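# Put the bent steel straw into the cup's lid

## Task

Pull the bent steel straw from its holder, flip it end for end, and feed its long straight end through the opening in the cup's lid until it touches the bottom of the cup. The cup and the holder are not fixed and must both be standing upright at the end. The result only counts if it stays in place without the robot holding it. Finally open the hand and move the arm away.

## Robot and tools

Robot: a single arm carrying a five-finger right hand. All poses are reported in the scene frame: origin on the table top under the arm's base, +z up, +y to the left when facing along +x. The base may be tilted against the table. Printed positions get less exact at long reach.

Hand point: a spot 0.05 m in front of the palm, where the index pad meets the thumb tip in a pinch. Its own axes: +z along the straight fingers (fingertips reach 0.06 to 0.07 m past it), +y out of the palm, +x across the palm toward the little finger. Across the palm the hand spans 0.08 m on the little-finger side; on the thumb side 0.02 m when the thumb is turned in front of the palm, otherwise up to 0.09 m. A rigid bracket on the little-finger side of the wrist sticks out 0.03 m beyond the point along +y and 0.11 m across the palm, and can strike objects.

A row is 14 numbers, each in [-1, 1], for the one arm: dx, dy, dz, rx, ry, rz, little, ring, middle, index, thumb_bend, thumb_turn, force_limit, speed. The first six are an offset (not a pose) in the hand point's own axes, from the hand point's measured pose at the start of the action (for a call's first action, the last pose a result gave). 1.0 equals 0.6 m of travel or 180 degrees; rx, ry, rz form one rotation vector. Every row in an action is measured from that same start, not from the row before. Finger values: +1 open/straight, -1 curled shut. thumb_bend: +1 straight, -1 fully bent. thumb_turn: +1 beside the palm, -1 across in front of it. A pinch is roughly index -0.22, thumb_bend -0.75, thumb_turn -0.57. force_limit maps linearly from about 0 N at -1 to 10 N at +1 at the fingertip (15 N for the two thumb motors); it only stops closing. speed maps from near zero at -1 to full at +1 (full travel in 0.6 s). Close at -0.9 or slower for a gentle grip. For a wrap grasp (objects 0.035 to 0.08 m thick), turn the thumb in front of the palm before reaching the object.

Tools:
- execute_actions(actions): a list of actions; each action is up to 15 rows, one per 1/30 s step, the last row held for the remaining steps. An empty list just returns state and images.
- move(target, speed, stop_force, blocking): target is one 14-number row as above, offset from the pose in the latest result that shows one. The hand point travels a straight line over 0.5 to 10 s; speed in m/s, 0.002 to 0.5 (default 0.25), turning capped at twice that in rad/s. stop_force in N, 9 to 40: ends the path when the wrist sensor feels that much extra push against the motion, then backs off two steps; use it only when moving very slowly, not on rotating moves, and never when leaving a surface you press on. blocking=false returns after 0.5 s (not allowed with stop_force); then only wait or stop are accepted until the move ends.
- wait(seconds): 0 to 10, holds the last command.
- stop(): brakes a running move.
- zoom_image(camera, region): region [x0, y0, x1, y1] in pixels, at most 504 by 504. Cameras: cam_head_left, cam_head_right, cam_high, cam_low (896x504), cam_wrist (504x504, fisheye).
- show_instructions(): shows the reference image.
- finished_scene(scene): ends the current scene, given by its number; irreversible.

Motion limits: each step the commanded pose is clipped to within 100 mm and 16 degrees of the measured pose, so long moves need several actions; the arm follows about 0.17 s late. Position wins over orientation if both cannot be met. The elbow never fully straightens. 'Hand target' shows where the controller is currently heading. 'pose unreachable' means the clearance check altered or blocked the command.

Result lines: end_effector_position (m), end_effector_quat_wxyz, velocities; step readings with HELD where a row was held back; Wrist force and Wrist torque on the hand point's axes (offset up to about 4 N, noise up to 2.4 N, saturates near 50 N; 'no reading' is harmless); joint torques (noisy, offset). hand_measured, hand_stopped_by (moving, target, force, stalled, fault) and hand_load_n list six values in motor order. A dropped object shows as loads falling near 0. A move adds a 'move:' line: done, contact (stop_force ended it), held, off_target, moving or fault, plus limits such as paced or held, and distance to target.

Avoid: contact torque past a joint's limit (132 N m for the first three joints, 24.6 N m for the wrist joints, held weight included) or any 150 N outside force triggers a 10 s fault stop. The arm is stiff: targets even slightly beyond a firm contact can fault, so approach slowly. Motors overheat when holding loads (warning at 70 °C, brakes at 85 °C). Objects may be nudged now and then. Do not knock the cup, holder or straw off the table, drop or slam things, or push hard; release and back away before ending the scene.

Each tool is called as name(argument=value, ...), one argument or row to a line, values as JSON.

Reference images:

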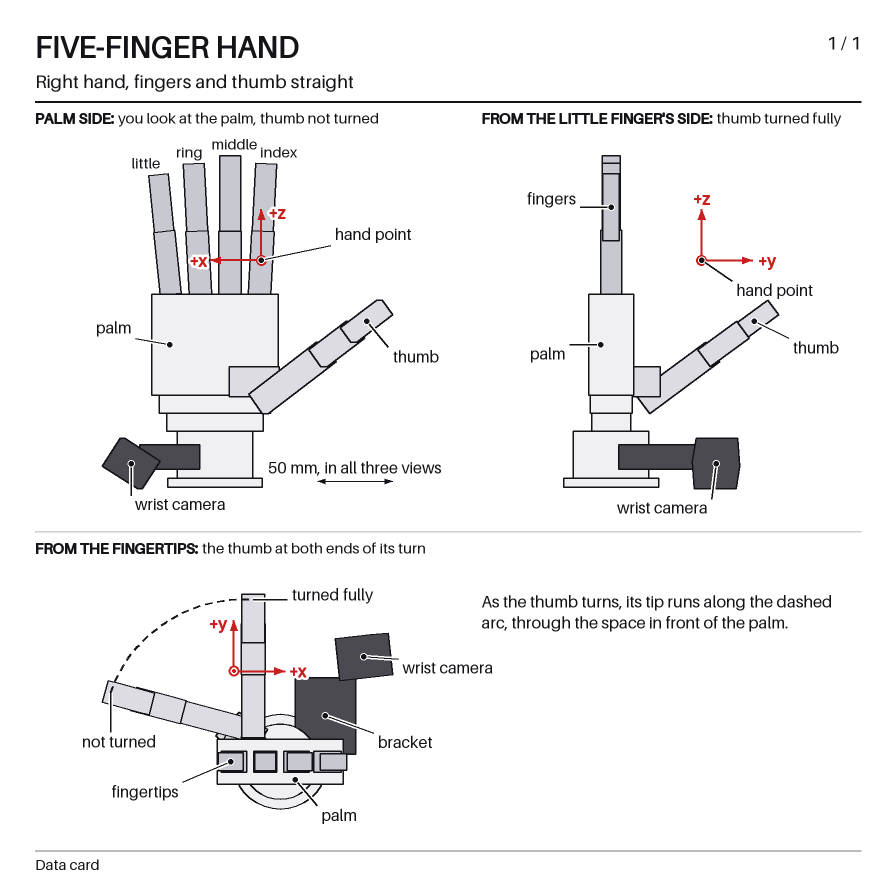

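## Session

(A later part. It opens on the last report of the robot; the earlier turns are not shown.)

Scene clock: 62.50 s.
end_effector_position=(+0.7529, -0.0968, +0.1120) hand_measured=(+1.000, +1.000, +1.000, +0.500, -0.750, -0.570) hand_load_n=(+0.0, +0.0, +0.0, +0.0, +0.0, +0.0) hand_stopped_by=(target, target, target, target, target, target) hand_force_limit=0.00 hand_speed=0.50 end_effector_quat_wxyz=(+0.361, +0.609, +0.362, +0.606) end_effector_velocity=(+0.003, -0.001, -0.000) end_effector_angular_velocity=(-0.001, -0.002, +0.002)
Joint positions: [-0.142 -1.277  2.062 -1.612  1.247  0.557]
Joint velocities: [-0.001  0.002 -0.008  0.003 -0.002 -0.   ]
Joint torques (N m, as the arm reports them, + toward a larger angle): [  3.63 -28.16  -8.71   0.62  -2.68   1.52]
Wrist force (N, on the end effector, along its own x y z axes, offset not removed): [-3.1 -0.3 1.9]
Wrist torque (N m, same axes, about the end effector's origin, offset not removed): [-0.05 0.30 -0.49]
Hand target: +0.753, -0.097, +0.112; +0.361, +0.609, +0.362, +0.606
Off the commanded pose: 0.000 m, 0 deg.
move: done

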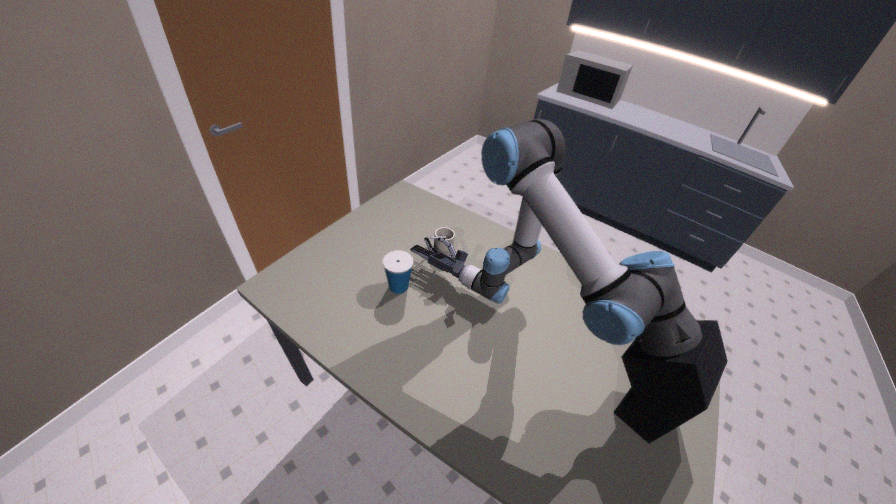

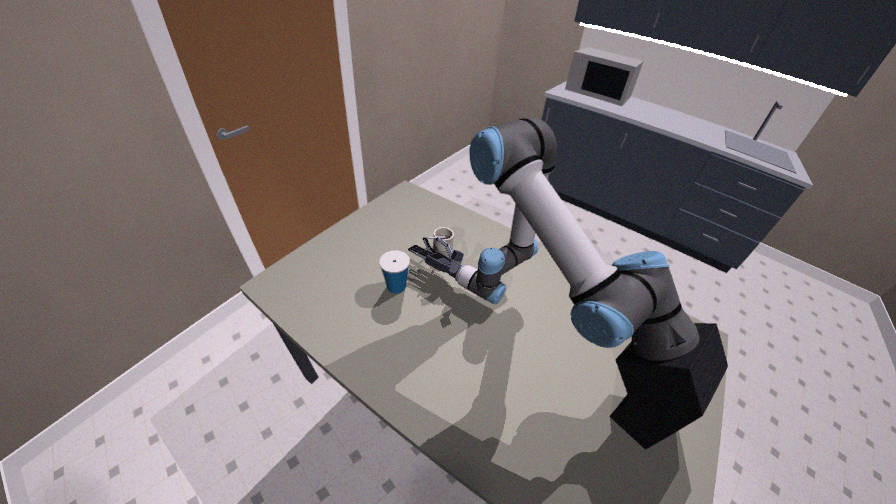

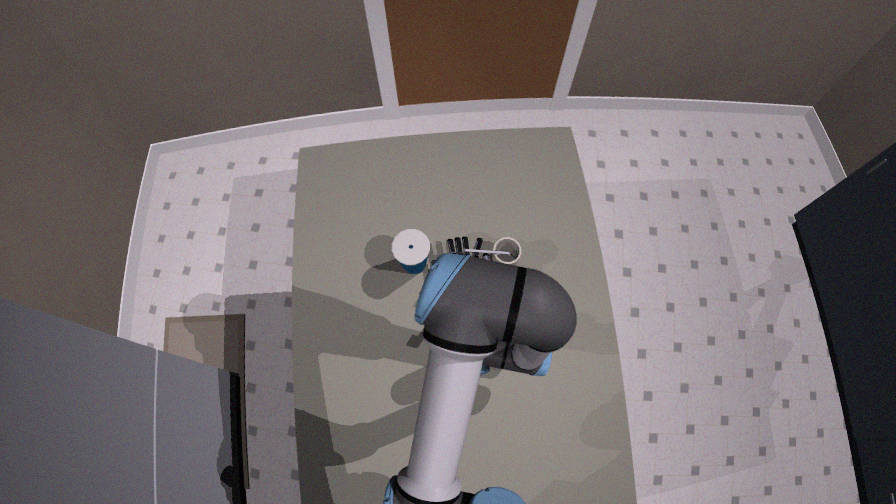

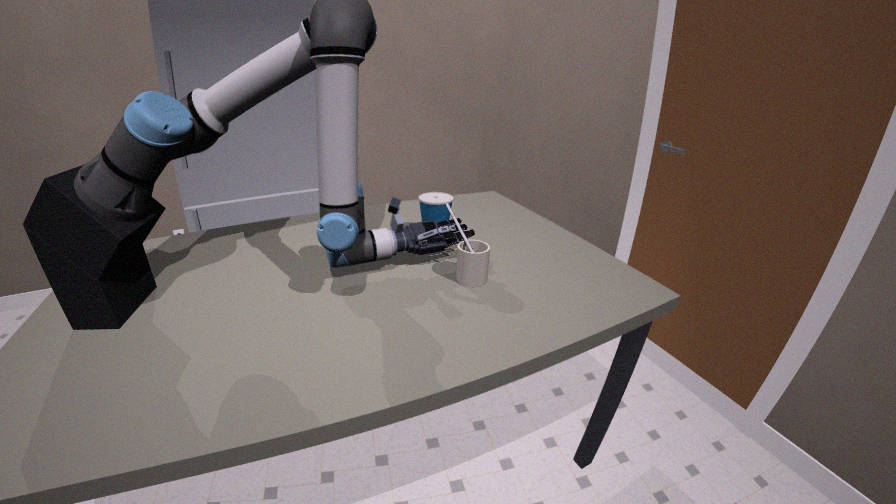

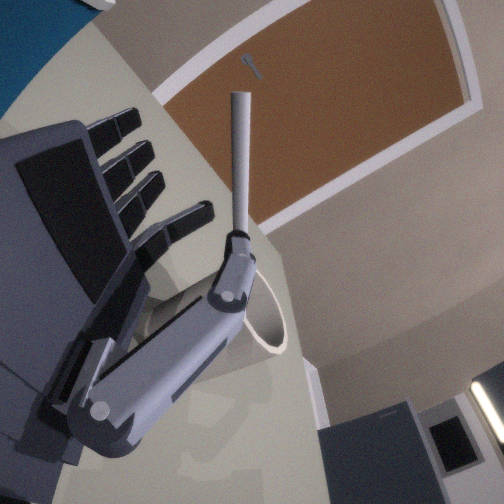

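Advance 5 mm and close the index.

move(
  target=[0,0.002,0.008,0,0,0,1,1,1,-0.45,-0.75,-0.57,0.4,-0.6],
  speed=0.02,
)

zoom_image(
  camera="cam_low",
  region=[400, 180, 520, 280],
)

Scene clock: 65.43 s.
end_effector_position=(+0.7577, -0.0973, +0.1130) hand_measured=(+1.000, +1.000, +1.000, -0.118, -0.750, -0.570) hand_load_n=(+0.0, +0.0, +0.0, +8.5, +0.5, -1.5) hand_stopped_by=(target, target, target, force, target, target) hand_force_limit=0.40 hand_speed=-0.60 end_effector_quat_wxyz=(+0.361, +0.609, +0.362, +0.606) end_effector_velocity=(-0.000, -0.000, -0.000) end_effector_angular_velocity=(+0.000, +0.001, -0.000)
Joint positions: [-0.14  -1.279  2.051 -1.597  1.248  0.555]
Joint velocities: [-0.    -0.     0.     0.001  0.     0.   ]
Joint torques (N m, as the arm reports them, + toward a larger angle): [ 15.19 -56.56  -9.47   0.56   2.62  -1.29]
Wrist force (N, on the end effector, along its own x y z axes, offset not removed): [-3.0 -1.3 -1.6]
Wrist torque (N m, same axes, about the end effector's origin, offset not removed): [-0.13 0.55 -0.41]
Hand target: +0.758, -0.097, +0.113; +0.361, +0.609, +0.362, +0.606
Off the commanded pose: 0.000 m, 0 deg.
move: done

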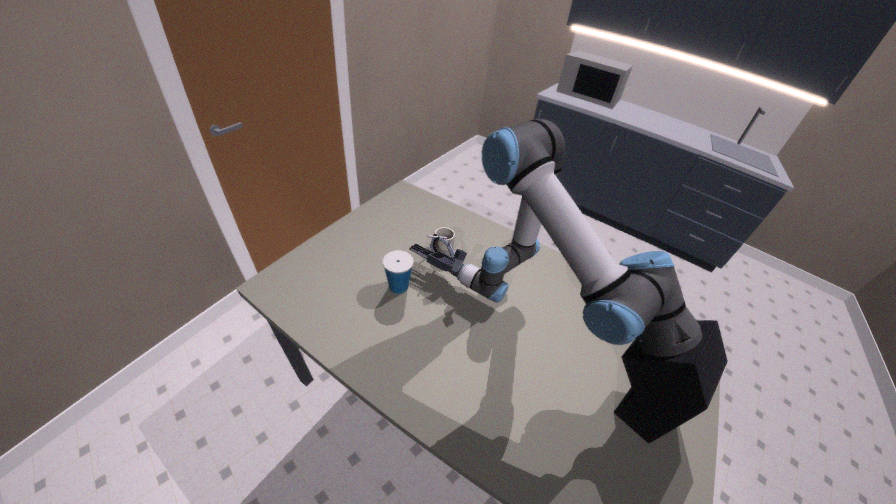

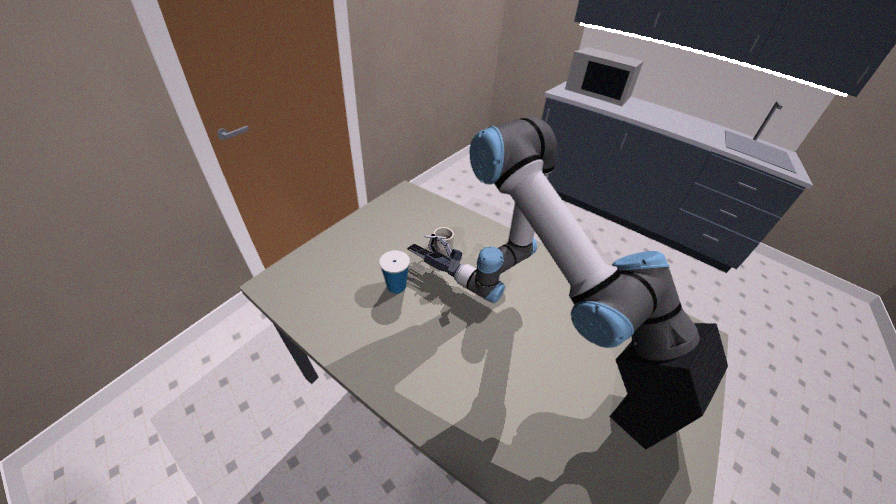

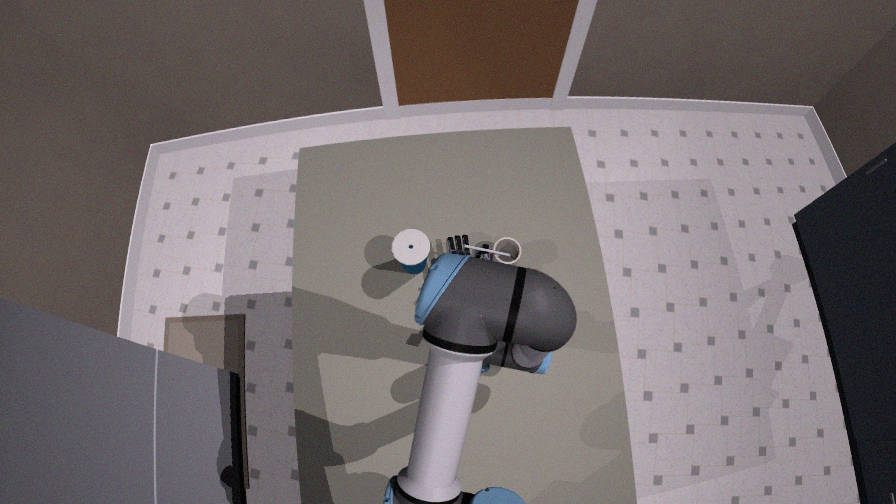

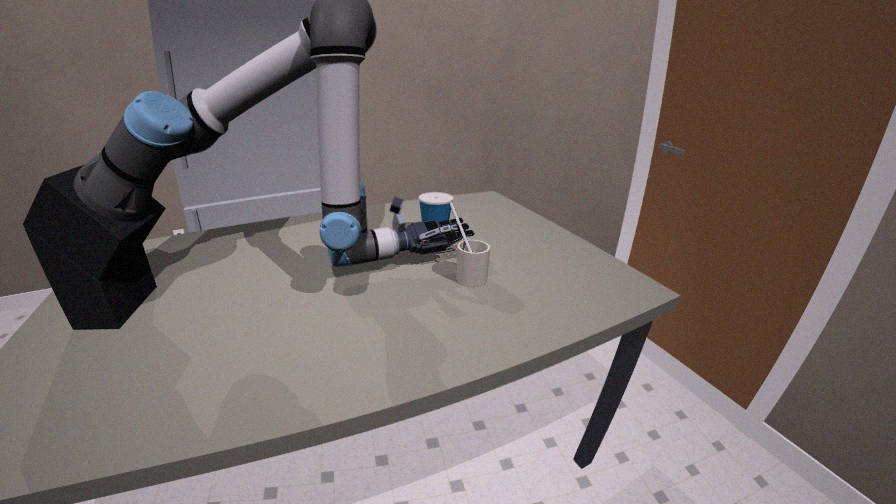

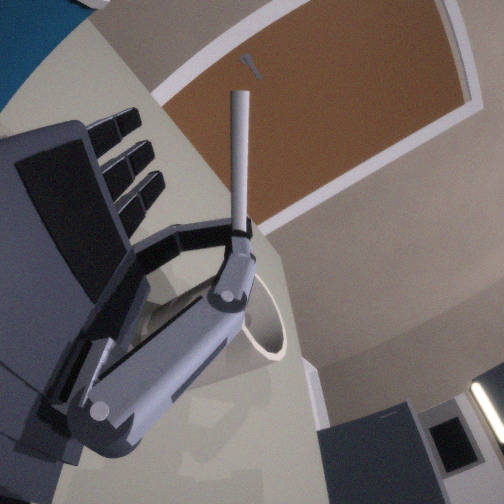

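Region (400, 180, 520, 280) of cam_low's 896x504 image, scaled by 4.200, with more detail than that image has.

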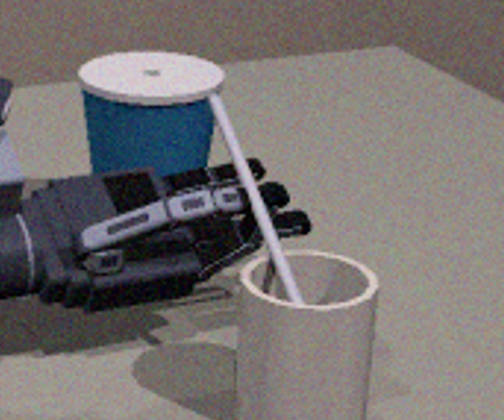

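move(
  target=[0.19,0.25,0,0,0,0,1,1,1,-0.45,-0.75,-0.57,0.4,-0.6],
  speed=0.08,
)

zoom_image(
  camera="cam_low",
  region=[370, 90, 570, 290],
)

Scene clock: 70.53 s.
end_effector_position=(+0.7586, -0.0688, +0.2992) hand_measured=(+1.000, +1.000, +1.000, -0.118, -0.750, -0.570) hand_load_n=(+0.0, +0.0, +0.0, +8.5, +1.5, -2.0) hand_stopped_by=(target, target, target, force, target, target) hand_force_limit=0.40 hand_speed=-0.60 end_effector_quat_wxyz=(+0.361, +0.609, +0.362, +0.606) end_effector_velocity=(-0.000, +0.000, +0.002) end_effector_angular_velocity=(+0.000, +0.002, +0.000)
Joint positions: [-0.09  -1.783  2.197 -1.229  1.282  0.517]
Joint velocities: [ 0.001 -0.005  0.     0.007  0.    -0.001]
Joint torques (N m, as the arm reports them, + toward a larger angle): [ 17.42 -50.14  -0.42   0.35   2.59  -1.32]
Wrist force (N, on the end effector, along its own x y z axes, offset not removed): [0.8 -5.2 0.9]
Wrist torque (N m, same axes, about the end effector's origin, offset not removed): [-0.79 -0.13 -0.16]
Hand target: +0.759, -0.069, +0.299; +0.361, +0.609, +0.362, +0.606
Off the commanded pose: 0.000 m, 0 deg.
move: done

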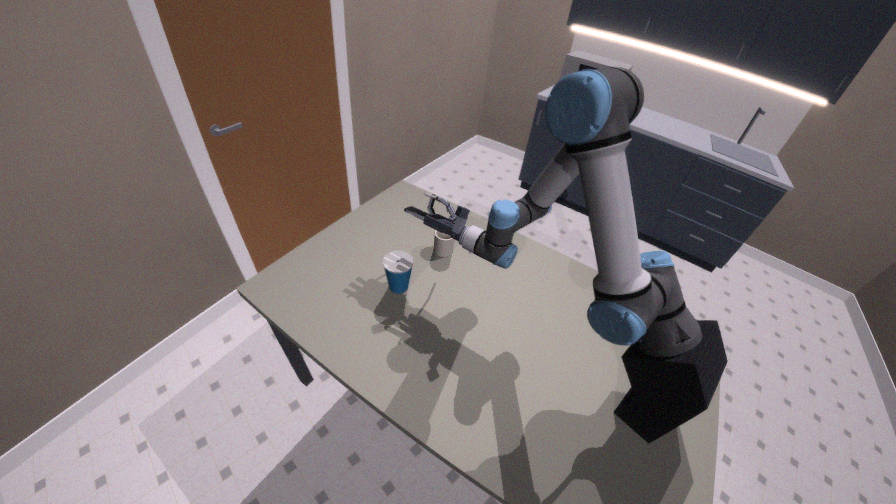

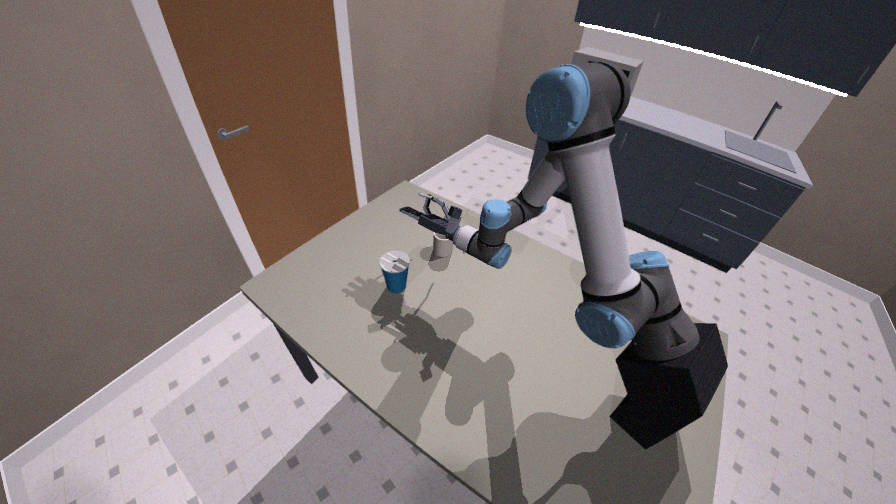

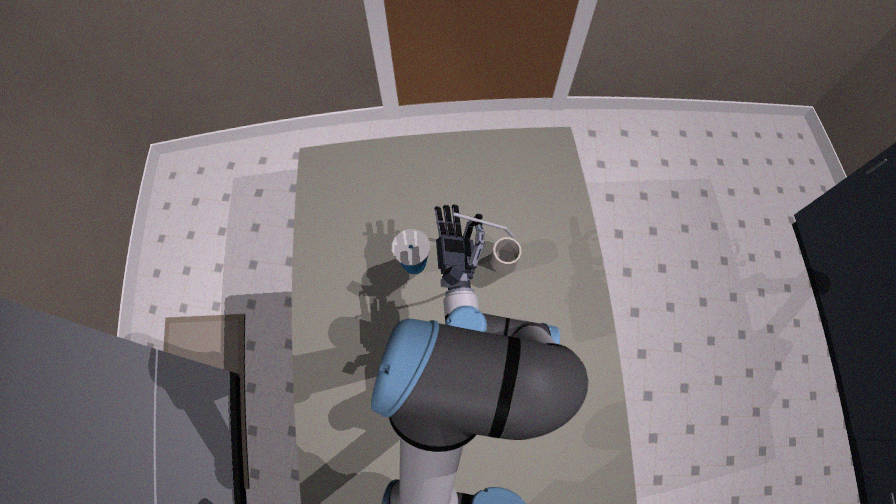

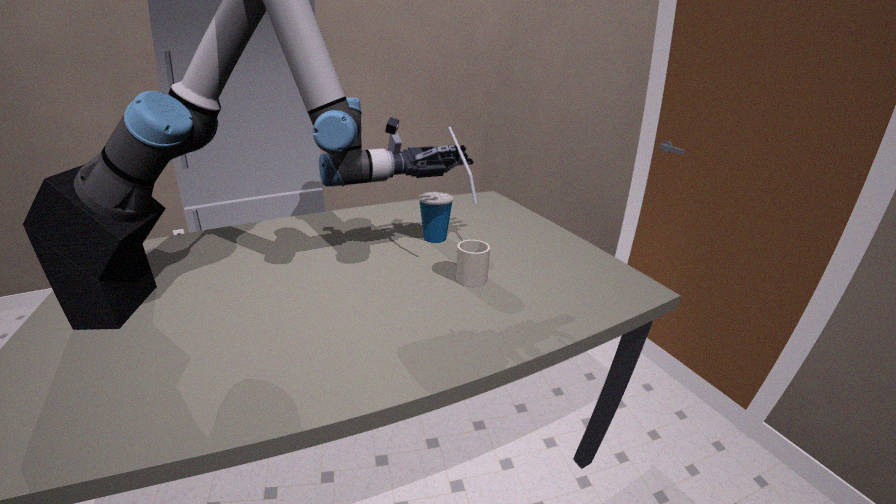

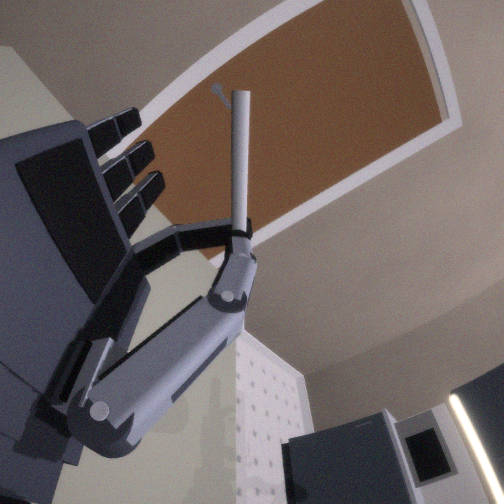

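Region (370, 90, 570, 290) of cam_low's 896x504 image, scaled by 2.520, with more detail than that image has.

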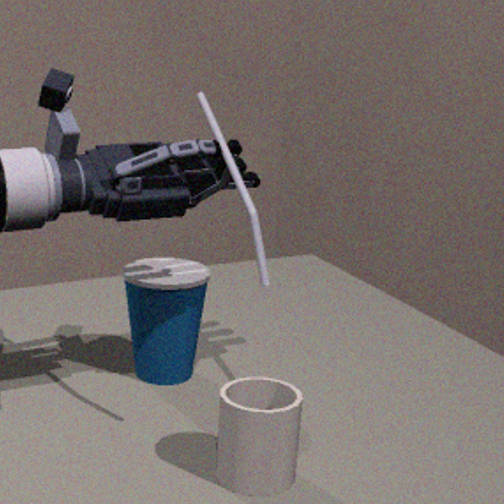

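move(
  target=[0.225,-0.13,0,0,0,-0.75,1,1,1,-0.45,-0.75,-0.57,0.4,-0.6],
  speed=0.35,
)

zoom_image(
  camera="cam_low",
  region=[340, 70, 520, 250],
)

zoom_image(
  camera="cam_head_left",
  region=[330, 150, 480, 300],
)

zoom_image(
  camera="cam_high",
  region=[340, 160, 480, 300],
)

Scene clock: 78.50 s.
end_effector_position=(+0.7588, +0.0870, +0.2950) hand_measured=(+1.000, +1.000, +1.000, -0.118, -0.750, -0.570) hand_load_n=(+0.0, +0.0, +0.0, +8.5, +1.5, -2.5) hand_stopped_by=(target, target, target, force, target, target) hand_force_limit=0.40 hand_speed=-0.60 end_effector_quat_wxyz=(+0.699, -0.101, +0.701, -0.102) end_effector_velocity=(-0.000, +0.001, +0.000) end_effector_angular_velocity=(-0.009, +0.001, -0.001)
Joint positions: [ 0.007 -1.812  2.192 -1.176  1.349 -1.91 ]
Joint velocities: [ 0.003 -0.002 -0.     0.005  0.003 -0.012]
Joint torques (N m, as the arm reports them, + toward a larger angle): [ 18.55 -48.84 -18.09   0.56   2.26  -1.53]
Wrist force (N, on the end effector, along its own x y z axes, offset not removed): [2.0 -0.2 -1.8]
Wrist torque (N m, same axes, about the end effector's origin, offset not removed): [-0.35 -0.15 0.37]
Hand target: +0.759, +0.087, +0.295; +0.698, -0.101, +0.701, -0.102
Off the commanded pose: 0.000 m, 0 deg.
move: done

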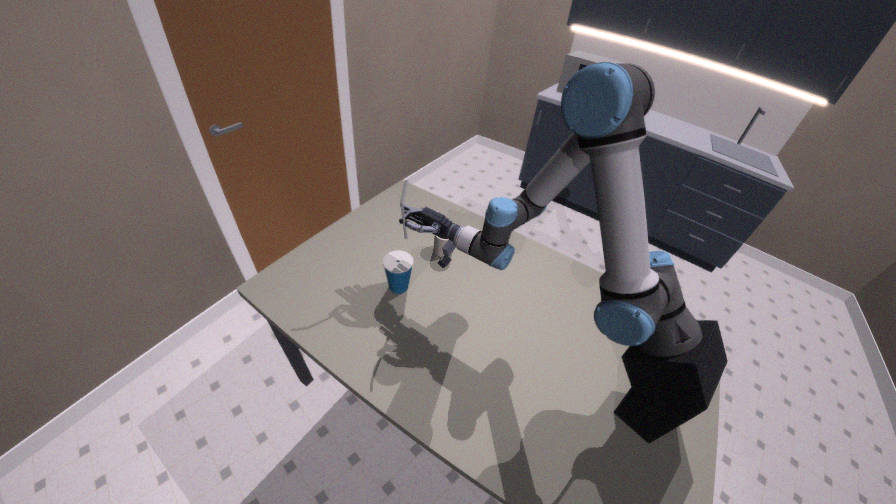

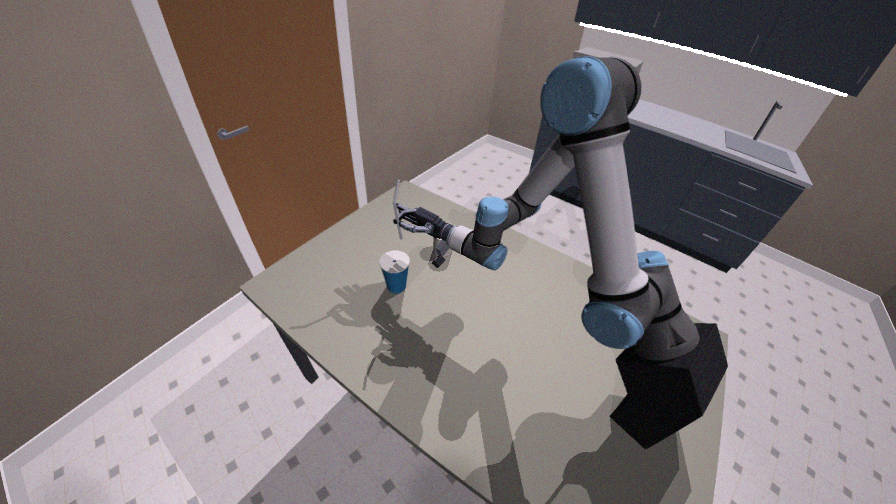

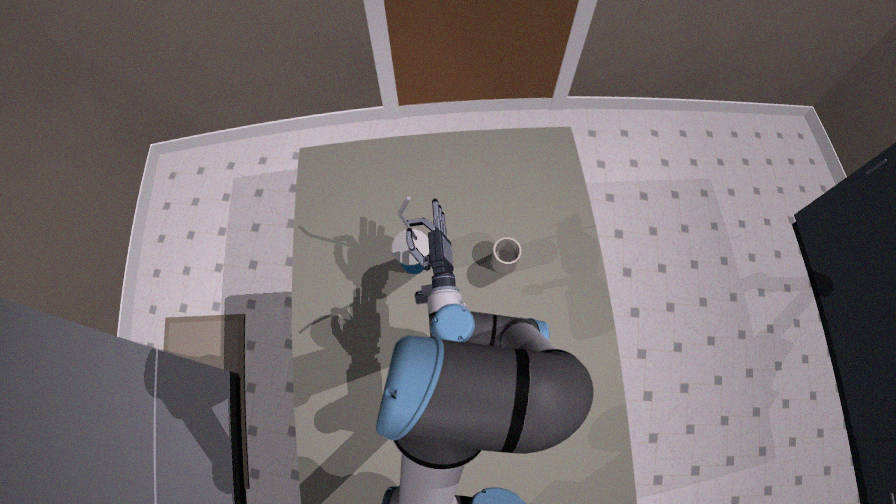

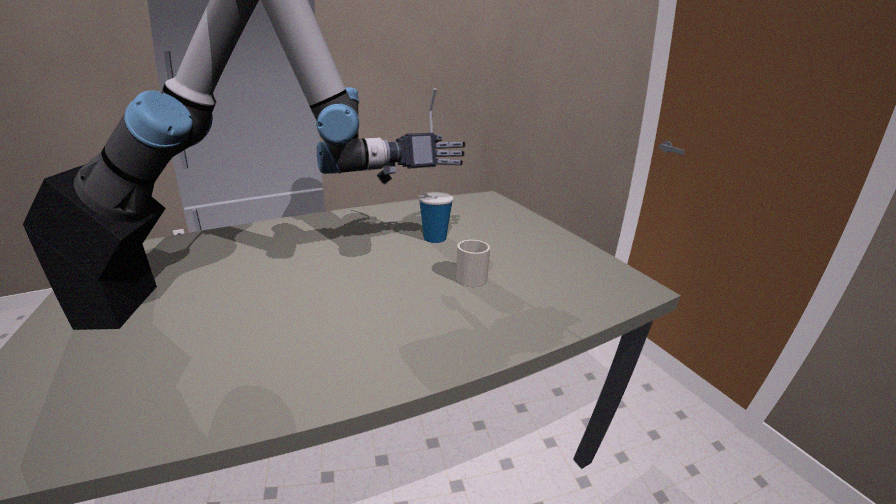

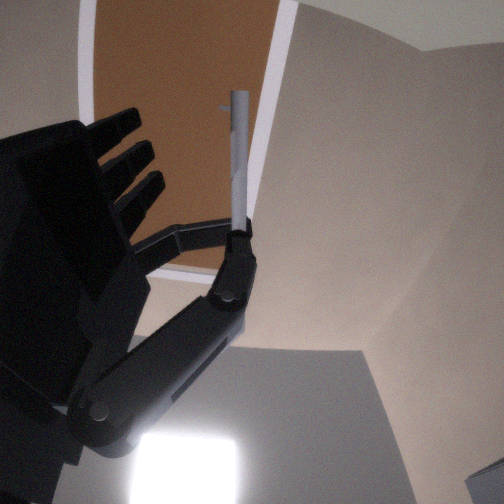

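Region (340, 70, 520, 250) of cam_low's 896x504 image, scaled by 2.800, with more detail than that image has.

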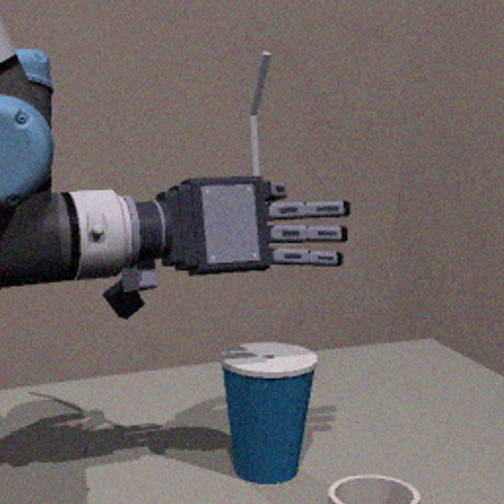

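Region (330, 150, 480, 300) of cam_head_left's 896x504 image, scaled by 3.360, with more detail than that image has.

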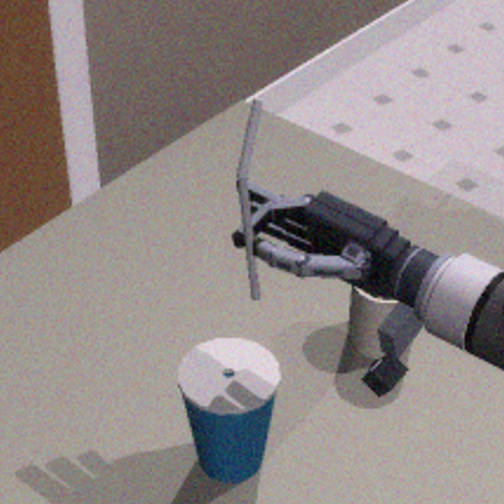

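Region (340, 160, 480, 300) of cam_high's 896x504 image, scaled by 3.600, with more detail than that image has.

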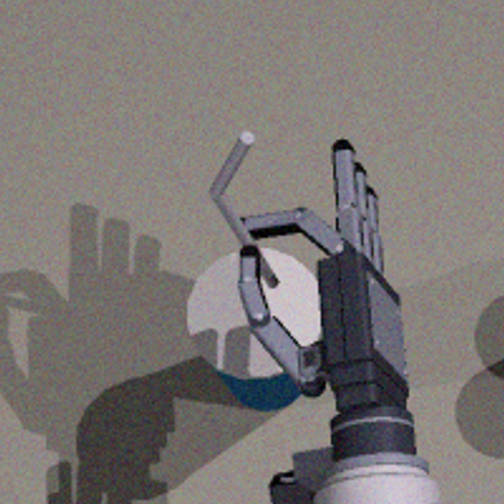

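move(
  target=[0.096,0.028,0,0,0,0.045,1,1,1,-0.45,-0.75,-0.57,0.4,-0.6],
  speed=0.1,
)

zoom_image(
  camera="cam_low",
  region=[370, 100, 500, 230],
)

zoom_image(
  camera="cam_head_left",
  region=[350, 180, 460, 290],
)

zoom_image(
  camera="cam_high",
  region=[360, 180, 460, 280],
)

Scene clock: 86.53 s.
end_effector_position=(+0.7585, +0.0868, +0.2351) hand_measured=(+1.000, +1.000, +1.000, -0.118, -0.750, -0.570) hand_load_n=(+0.0, +0.0, +0.0, +8.5, +1.5, -2.5) hand_stopped_by=(target, target, target, force, target, target) hand_force_limit=0.40 hand_speed=-0.60 end_effector_quat_wxyz=(+0.704, -0.052, +0.706, -0.052) end_effector_velocity=(+0.000, +0.000, -0.002) end_effector_angular_velocity=(+0.006, -0.001, -0.001)
Joint positions: [ 0.003 -1.624  2.174 -1.348  1.347 -1.767]
Joint velocities: [ 0.001  0.007 -0.002 -0.006  0.001  0.005]
Joint torques (N m, as the arm reports them, + toward a larger angle): [ 17.91 -23.19 -14.53  -3.65   0.29   1.68]
Wrist force (N, on the end effector, along its own x y z axes, offset not removed): [0.4 -0.9 -3.0]
Wrist torque (N m, same axes, about the end effector's origin, offset not removed): [0.05 0.02 -0.13]
Hand target: +0.758, +0.087, +0.235; +0.704, -0.051, +0.706, -0.052
Off the commanded pose: 0.000 m, 0 deg.
move: done

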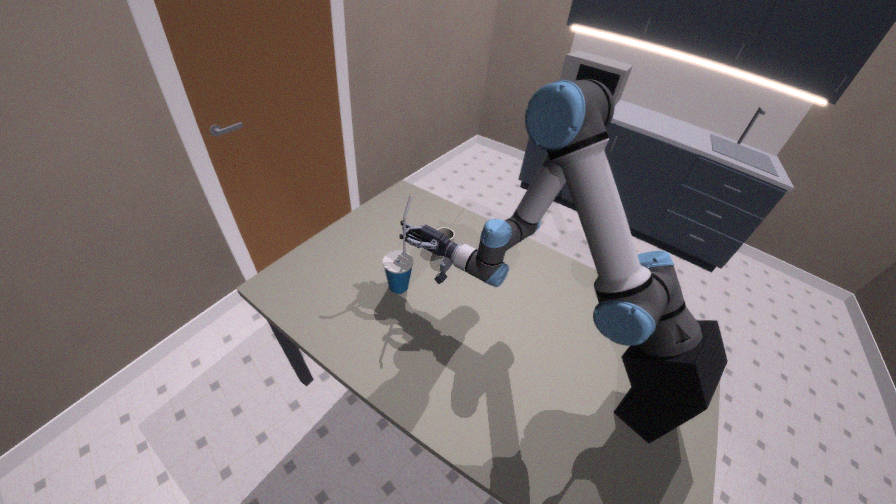

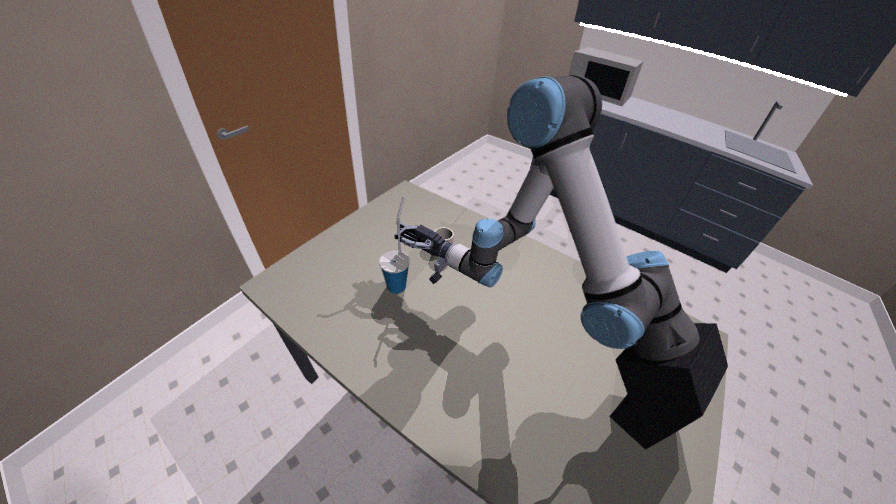

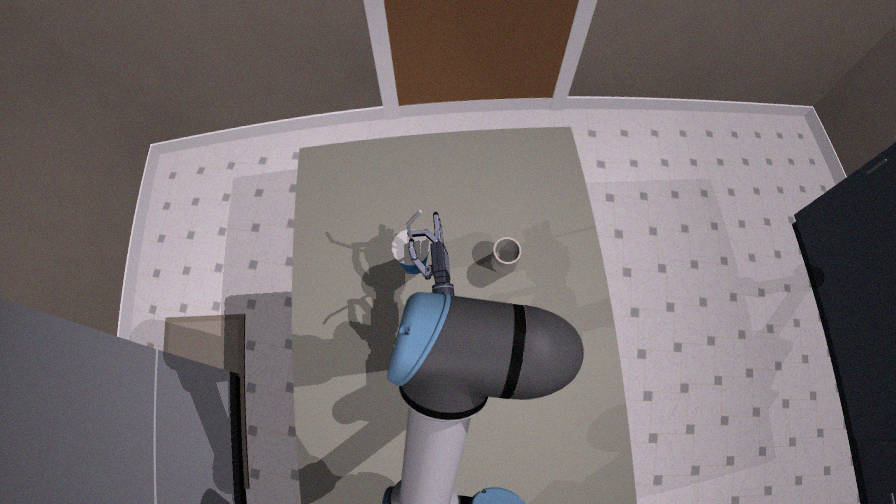

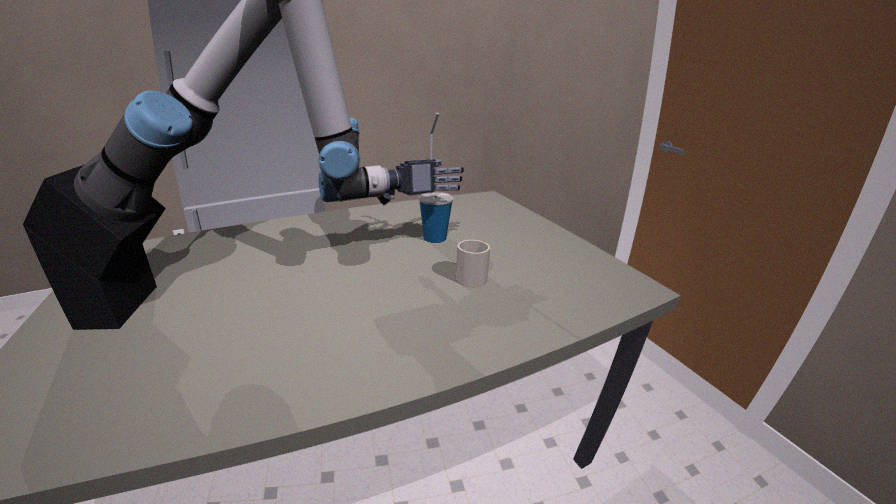

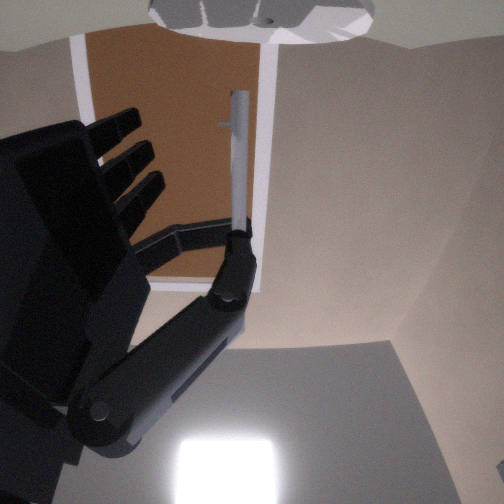

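Region (370, 100, 500, 230) of cam_low's 896x504 image, scaled by 3.877, with more detail than that image has.

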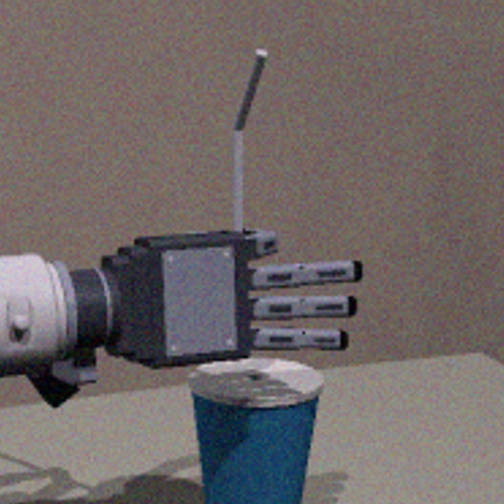

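Region (350, 180, 460, 290) of cam_head_left's 896x504 image, scaled by 4.582, with more detail than that image has.

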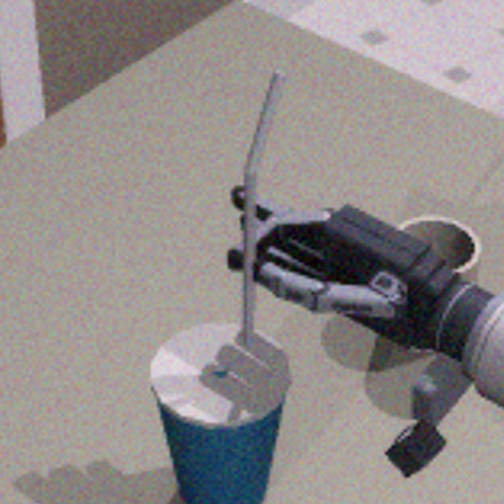

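Region (360, 180, 460, 280) of cam_high's 896x504 image, scaled by 5.040, with more detail than that image has.

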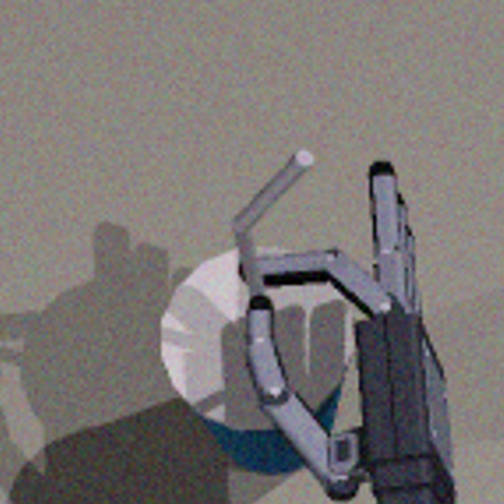

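move(
  target=[0.032,0.015,0.025,0,0,0.015,1,1,1,-0.45,-0.75,-0.57,0.4,-0.6],
  speed=0.05,
)

zoom_image(
  camera="cam_wrist",
  region=[140, 0, 380, 160],
)

zoom_image(
  camera="cam_head_left",
  region=[365, 210, 435, 280],
)

zoom_image(
  camera="cam_low",
  region=[385, 120, 485, 220],
)

Scene clock: 91.93 s.
end_effector_position=(+0.7732, +0.0929, +0.2149) hand_measured=(+1.000, +1.000, +1.000, -0.118, -0.750, -0.570) hand_load_n=(+0.0, +0.0, +0.0, +8.5, +1.5, -2.5) hand_stopped_by=(target, target, target, force, target, target) hand_force_limit=0.40 hand_speed=-0.60 end_effector_quat_wxyz=(+0.705, -0.035, +0.707, -0.036) end_effector_velocity=(+0.000, +0.001, -0.003) end_effector_angular_velocity=(+0.004, +0.003, +0.001)
Joint positions: [ 0.025 -1.544  2.116 -1.366  1.362 -1.736]
Joint velocities: [ 0.001  0.007 -0.003 -0.001  0.     0.002]
Joint torques (N m, as the arm reports them, + toward a larger angle): [ 17.96 -24.39 -15.09  -3.74   2.29   1.38]
Wrist force (N, on the end effector, along its own x y z axes, offset not removed): [3.9 -1.6 5.9]
Wrist torque (N m, same axes, about the end effector's origin, offset not removed): [-0.69 -0.87 0.12]
Hand target: +0.773, +0.093, +0.215; +0.705, -0.035, +0.707, -0.036
Off the commanded pose: 0.000 m, 0 deg.
move: done

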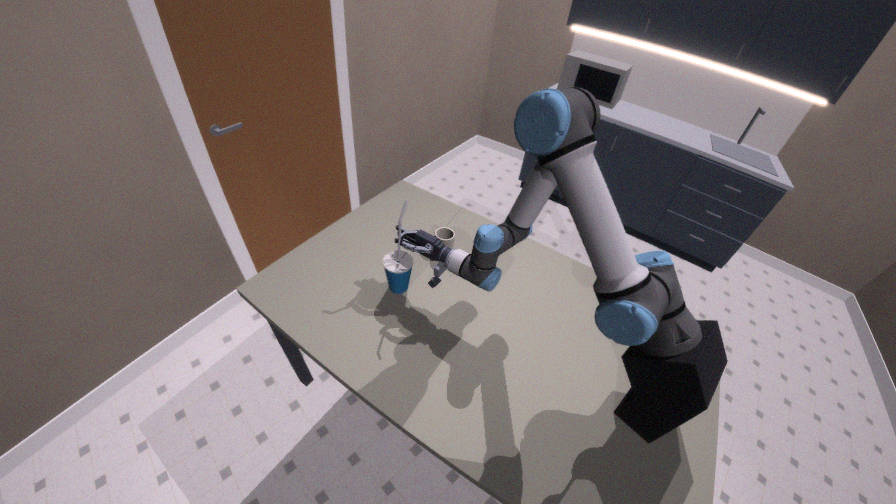

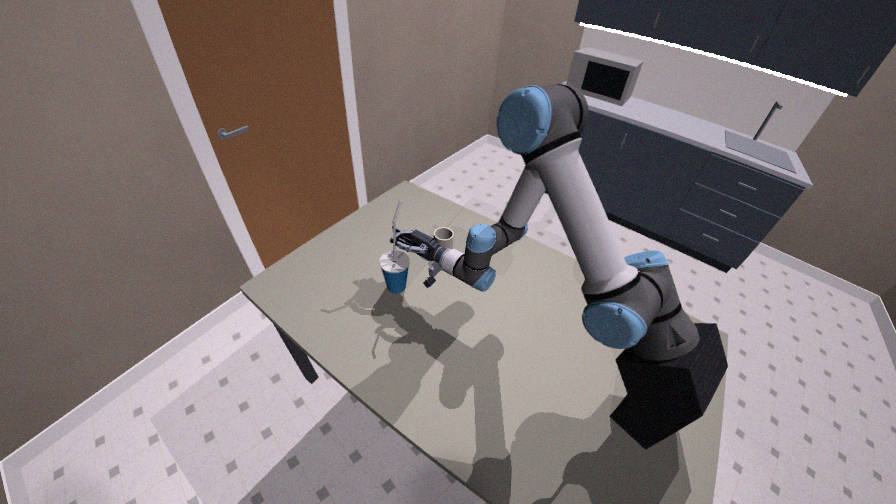

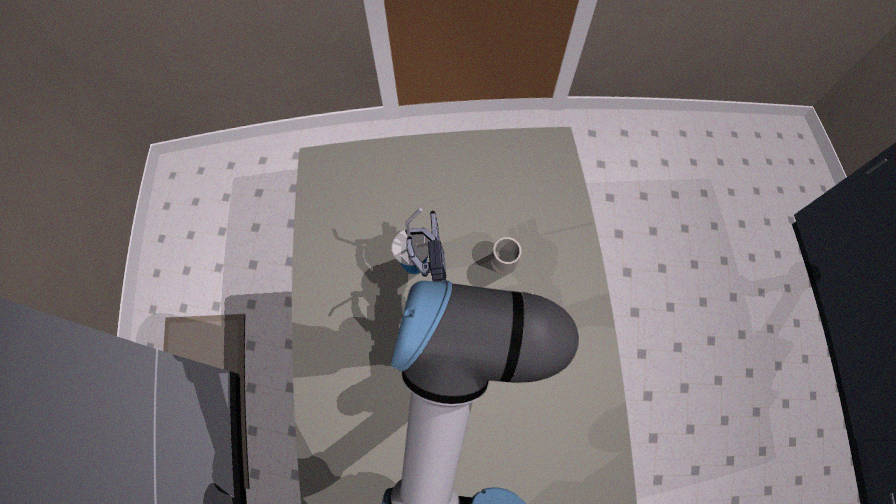

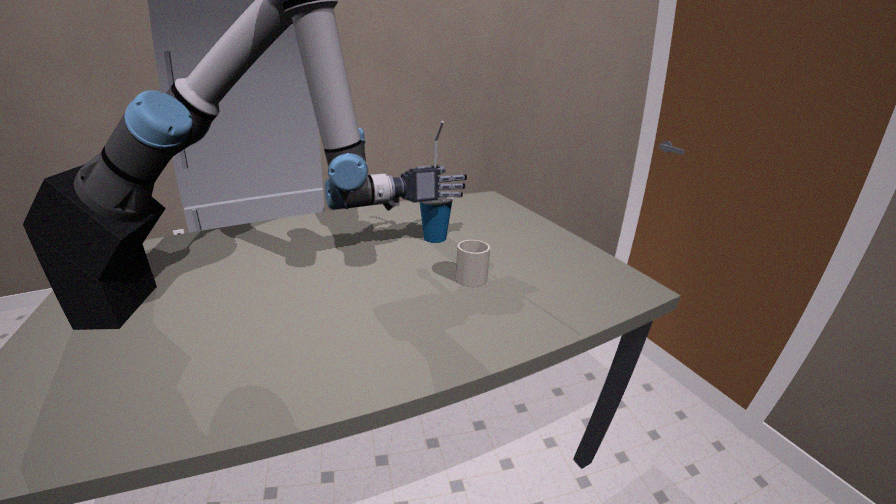

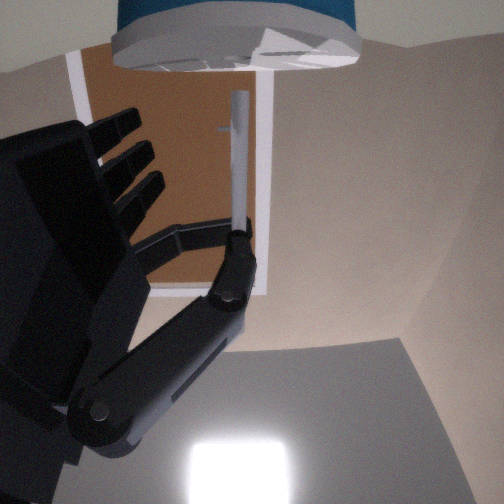

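Region (140, 0, 380, 160) of cam_wrist's 504x504 image, scaled by 2.100, with more detail than that image has.

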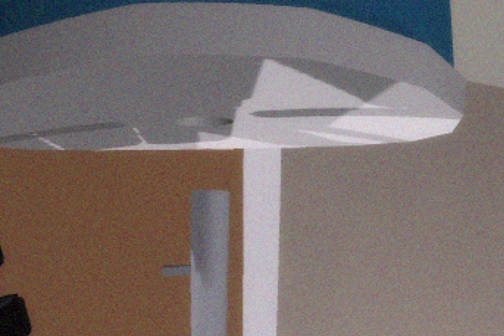

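Region (365, 210, 435, 280) of cam_head_left's 896x504 image, scaled by 7.200, with more detail than that image has.

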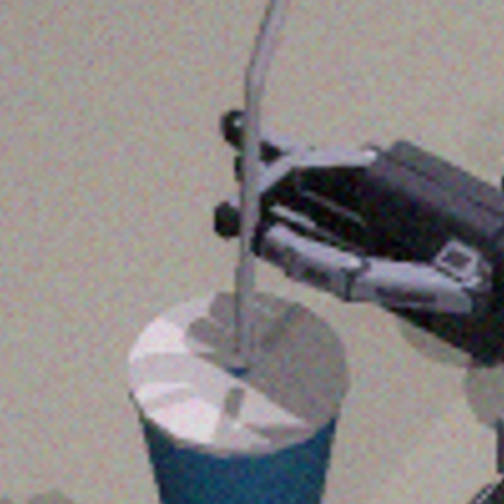

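Region (385, 120, 485, 220) of cam_low's 896x504 image, scaled by 5.040, with more detail than that image has.

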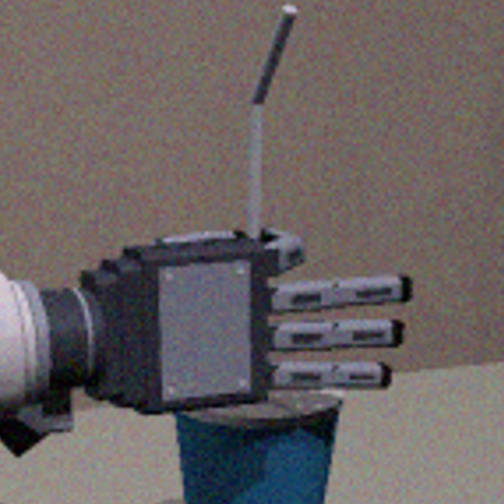

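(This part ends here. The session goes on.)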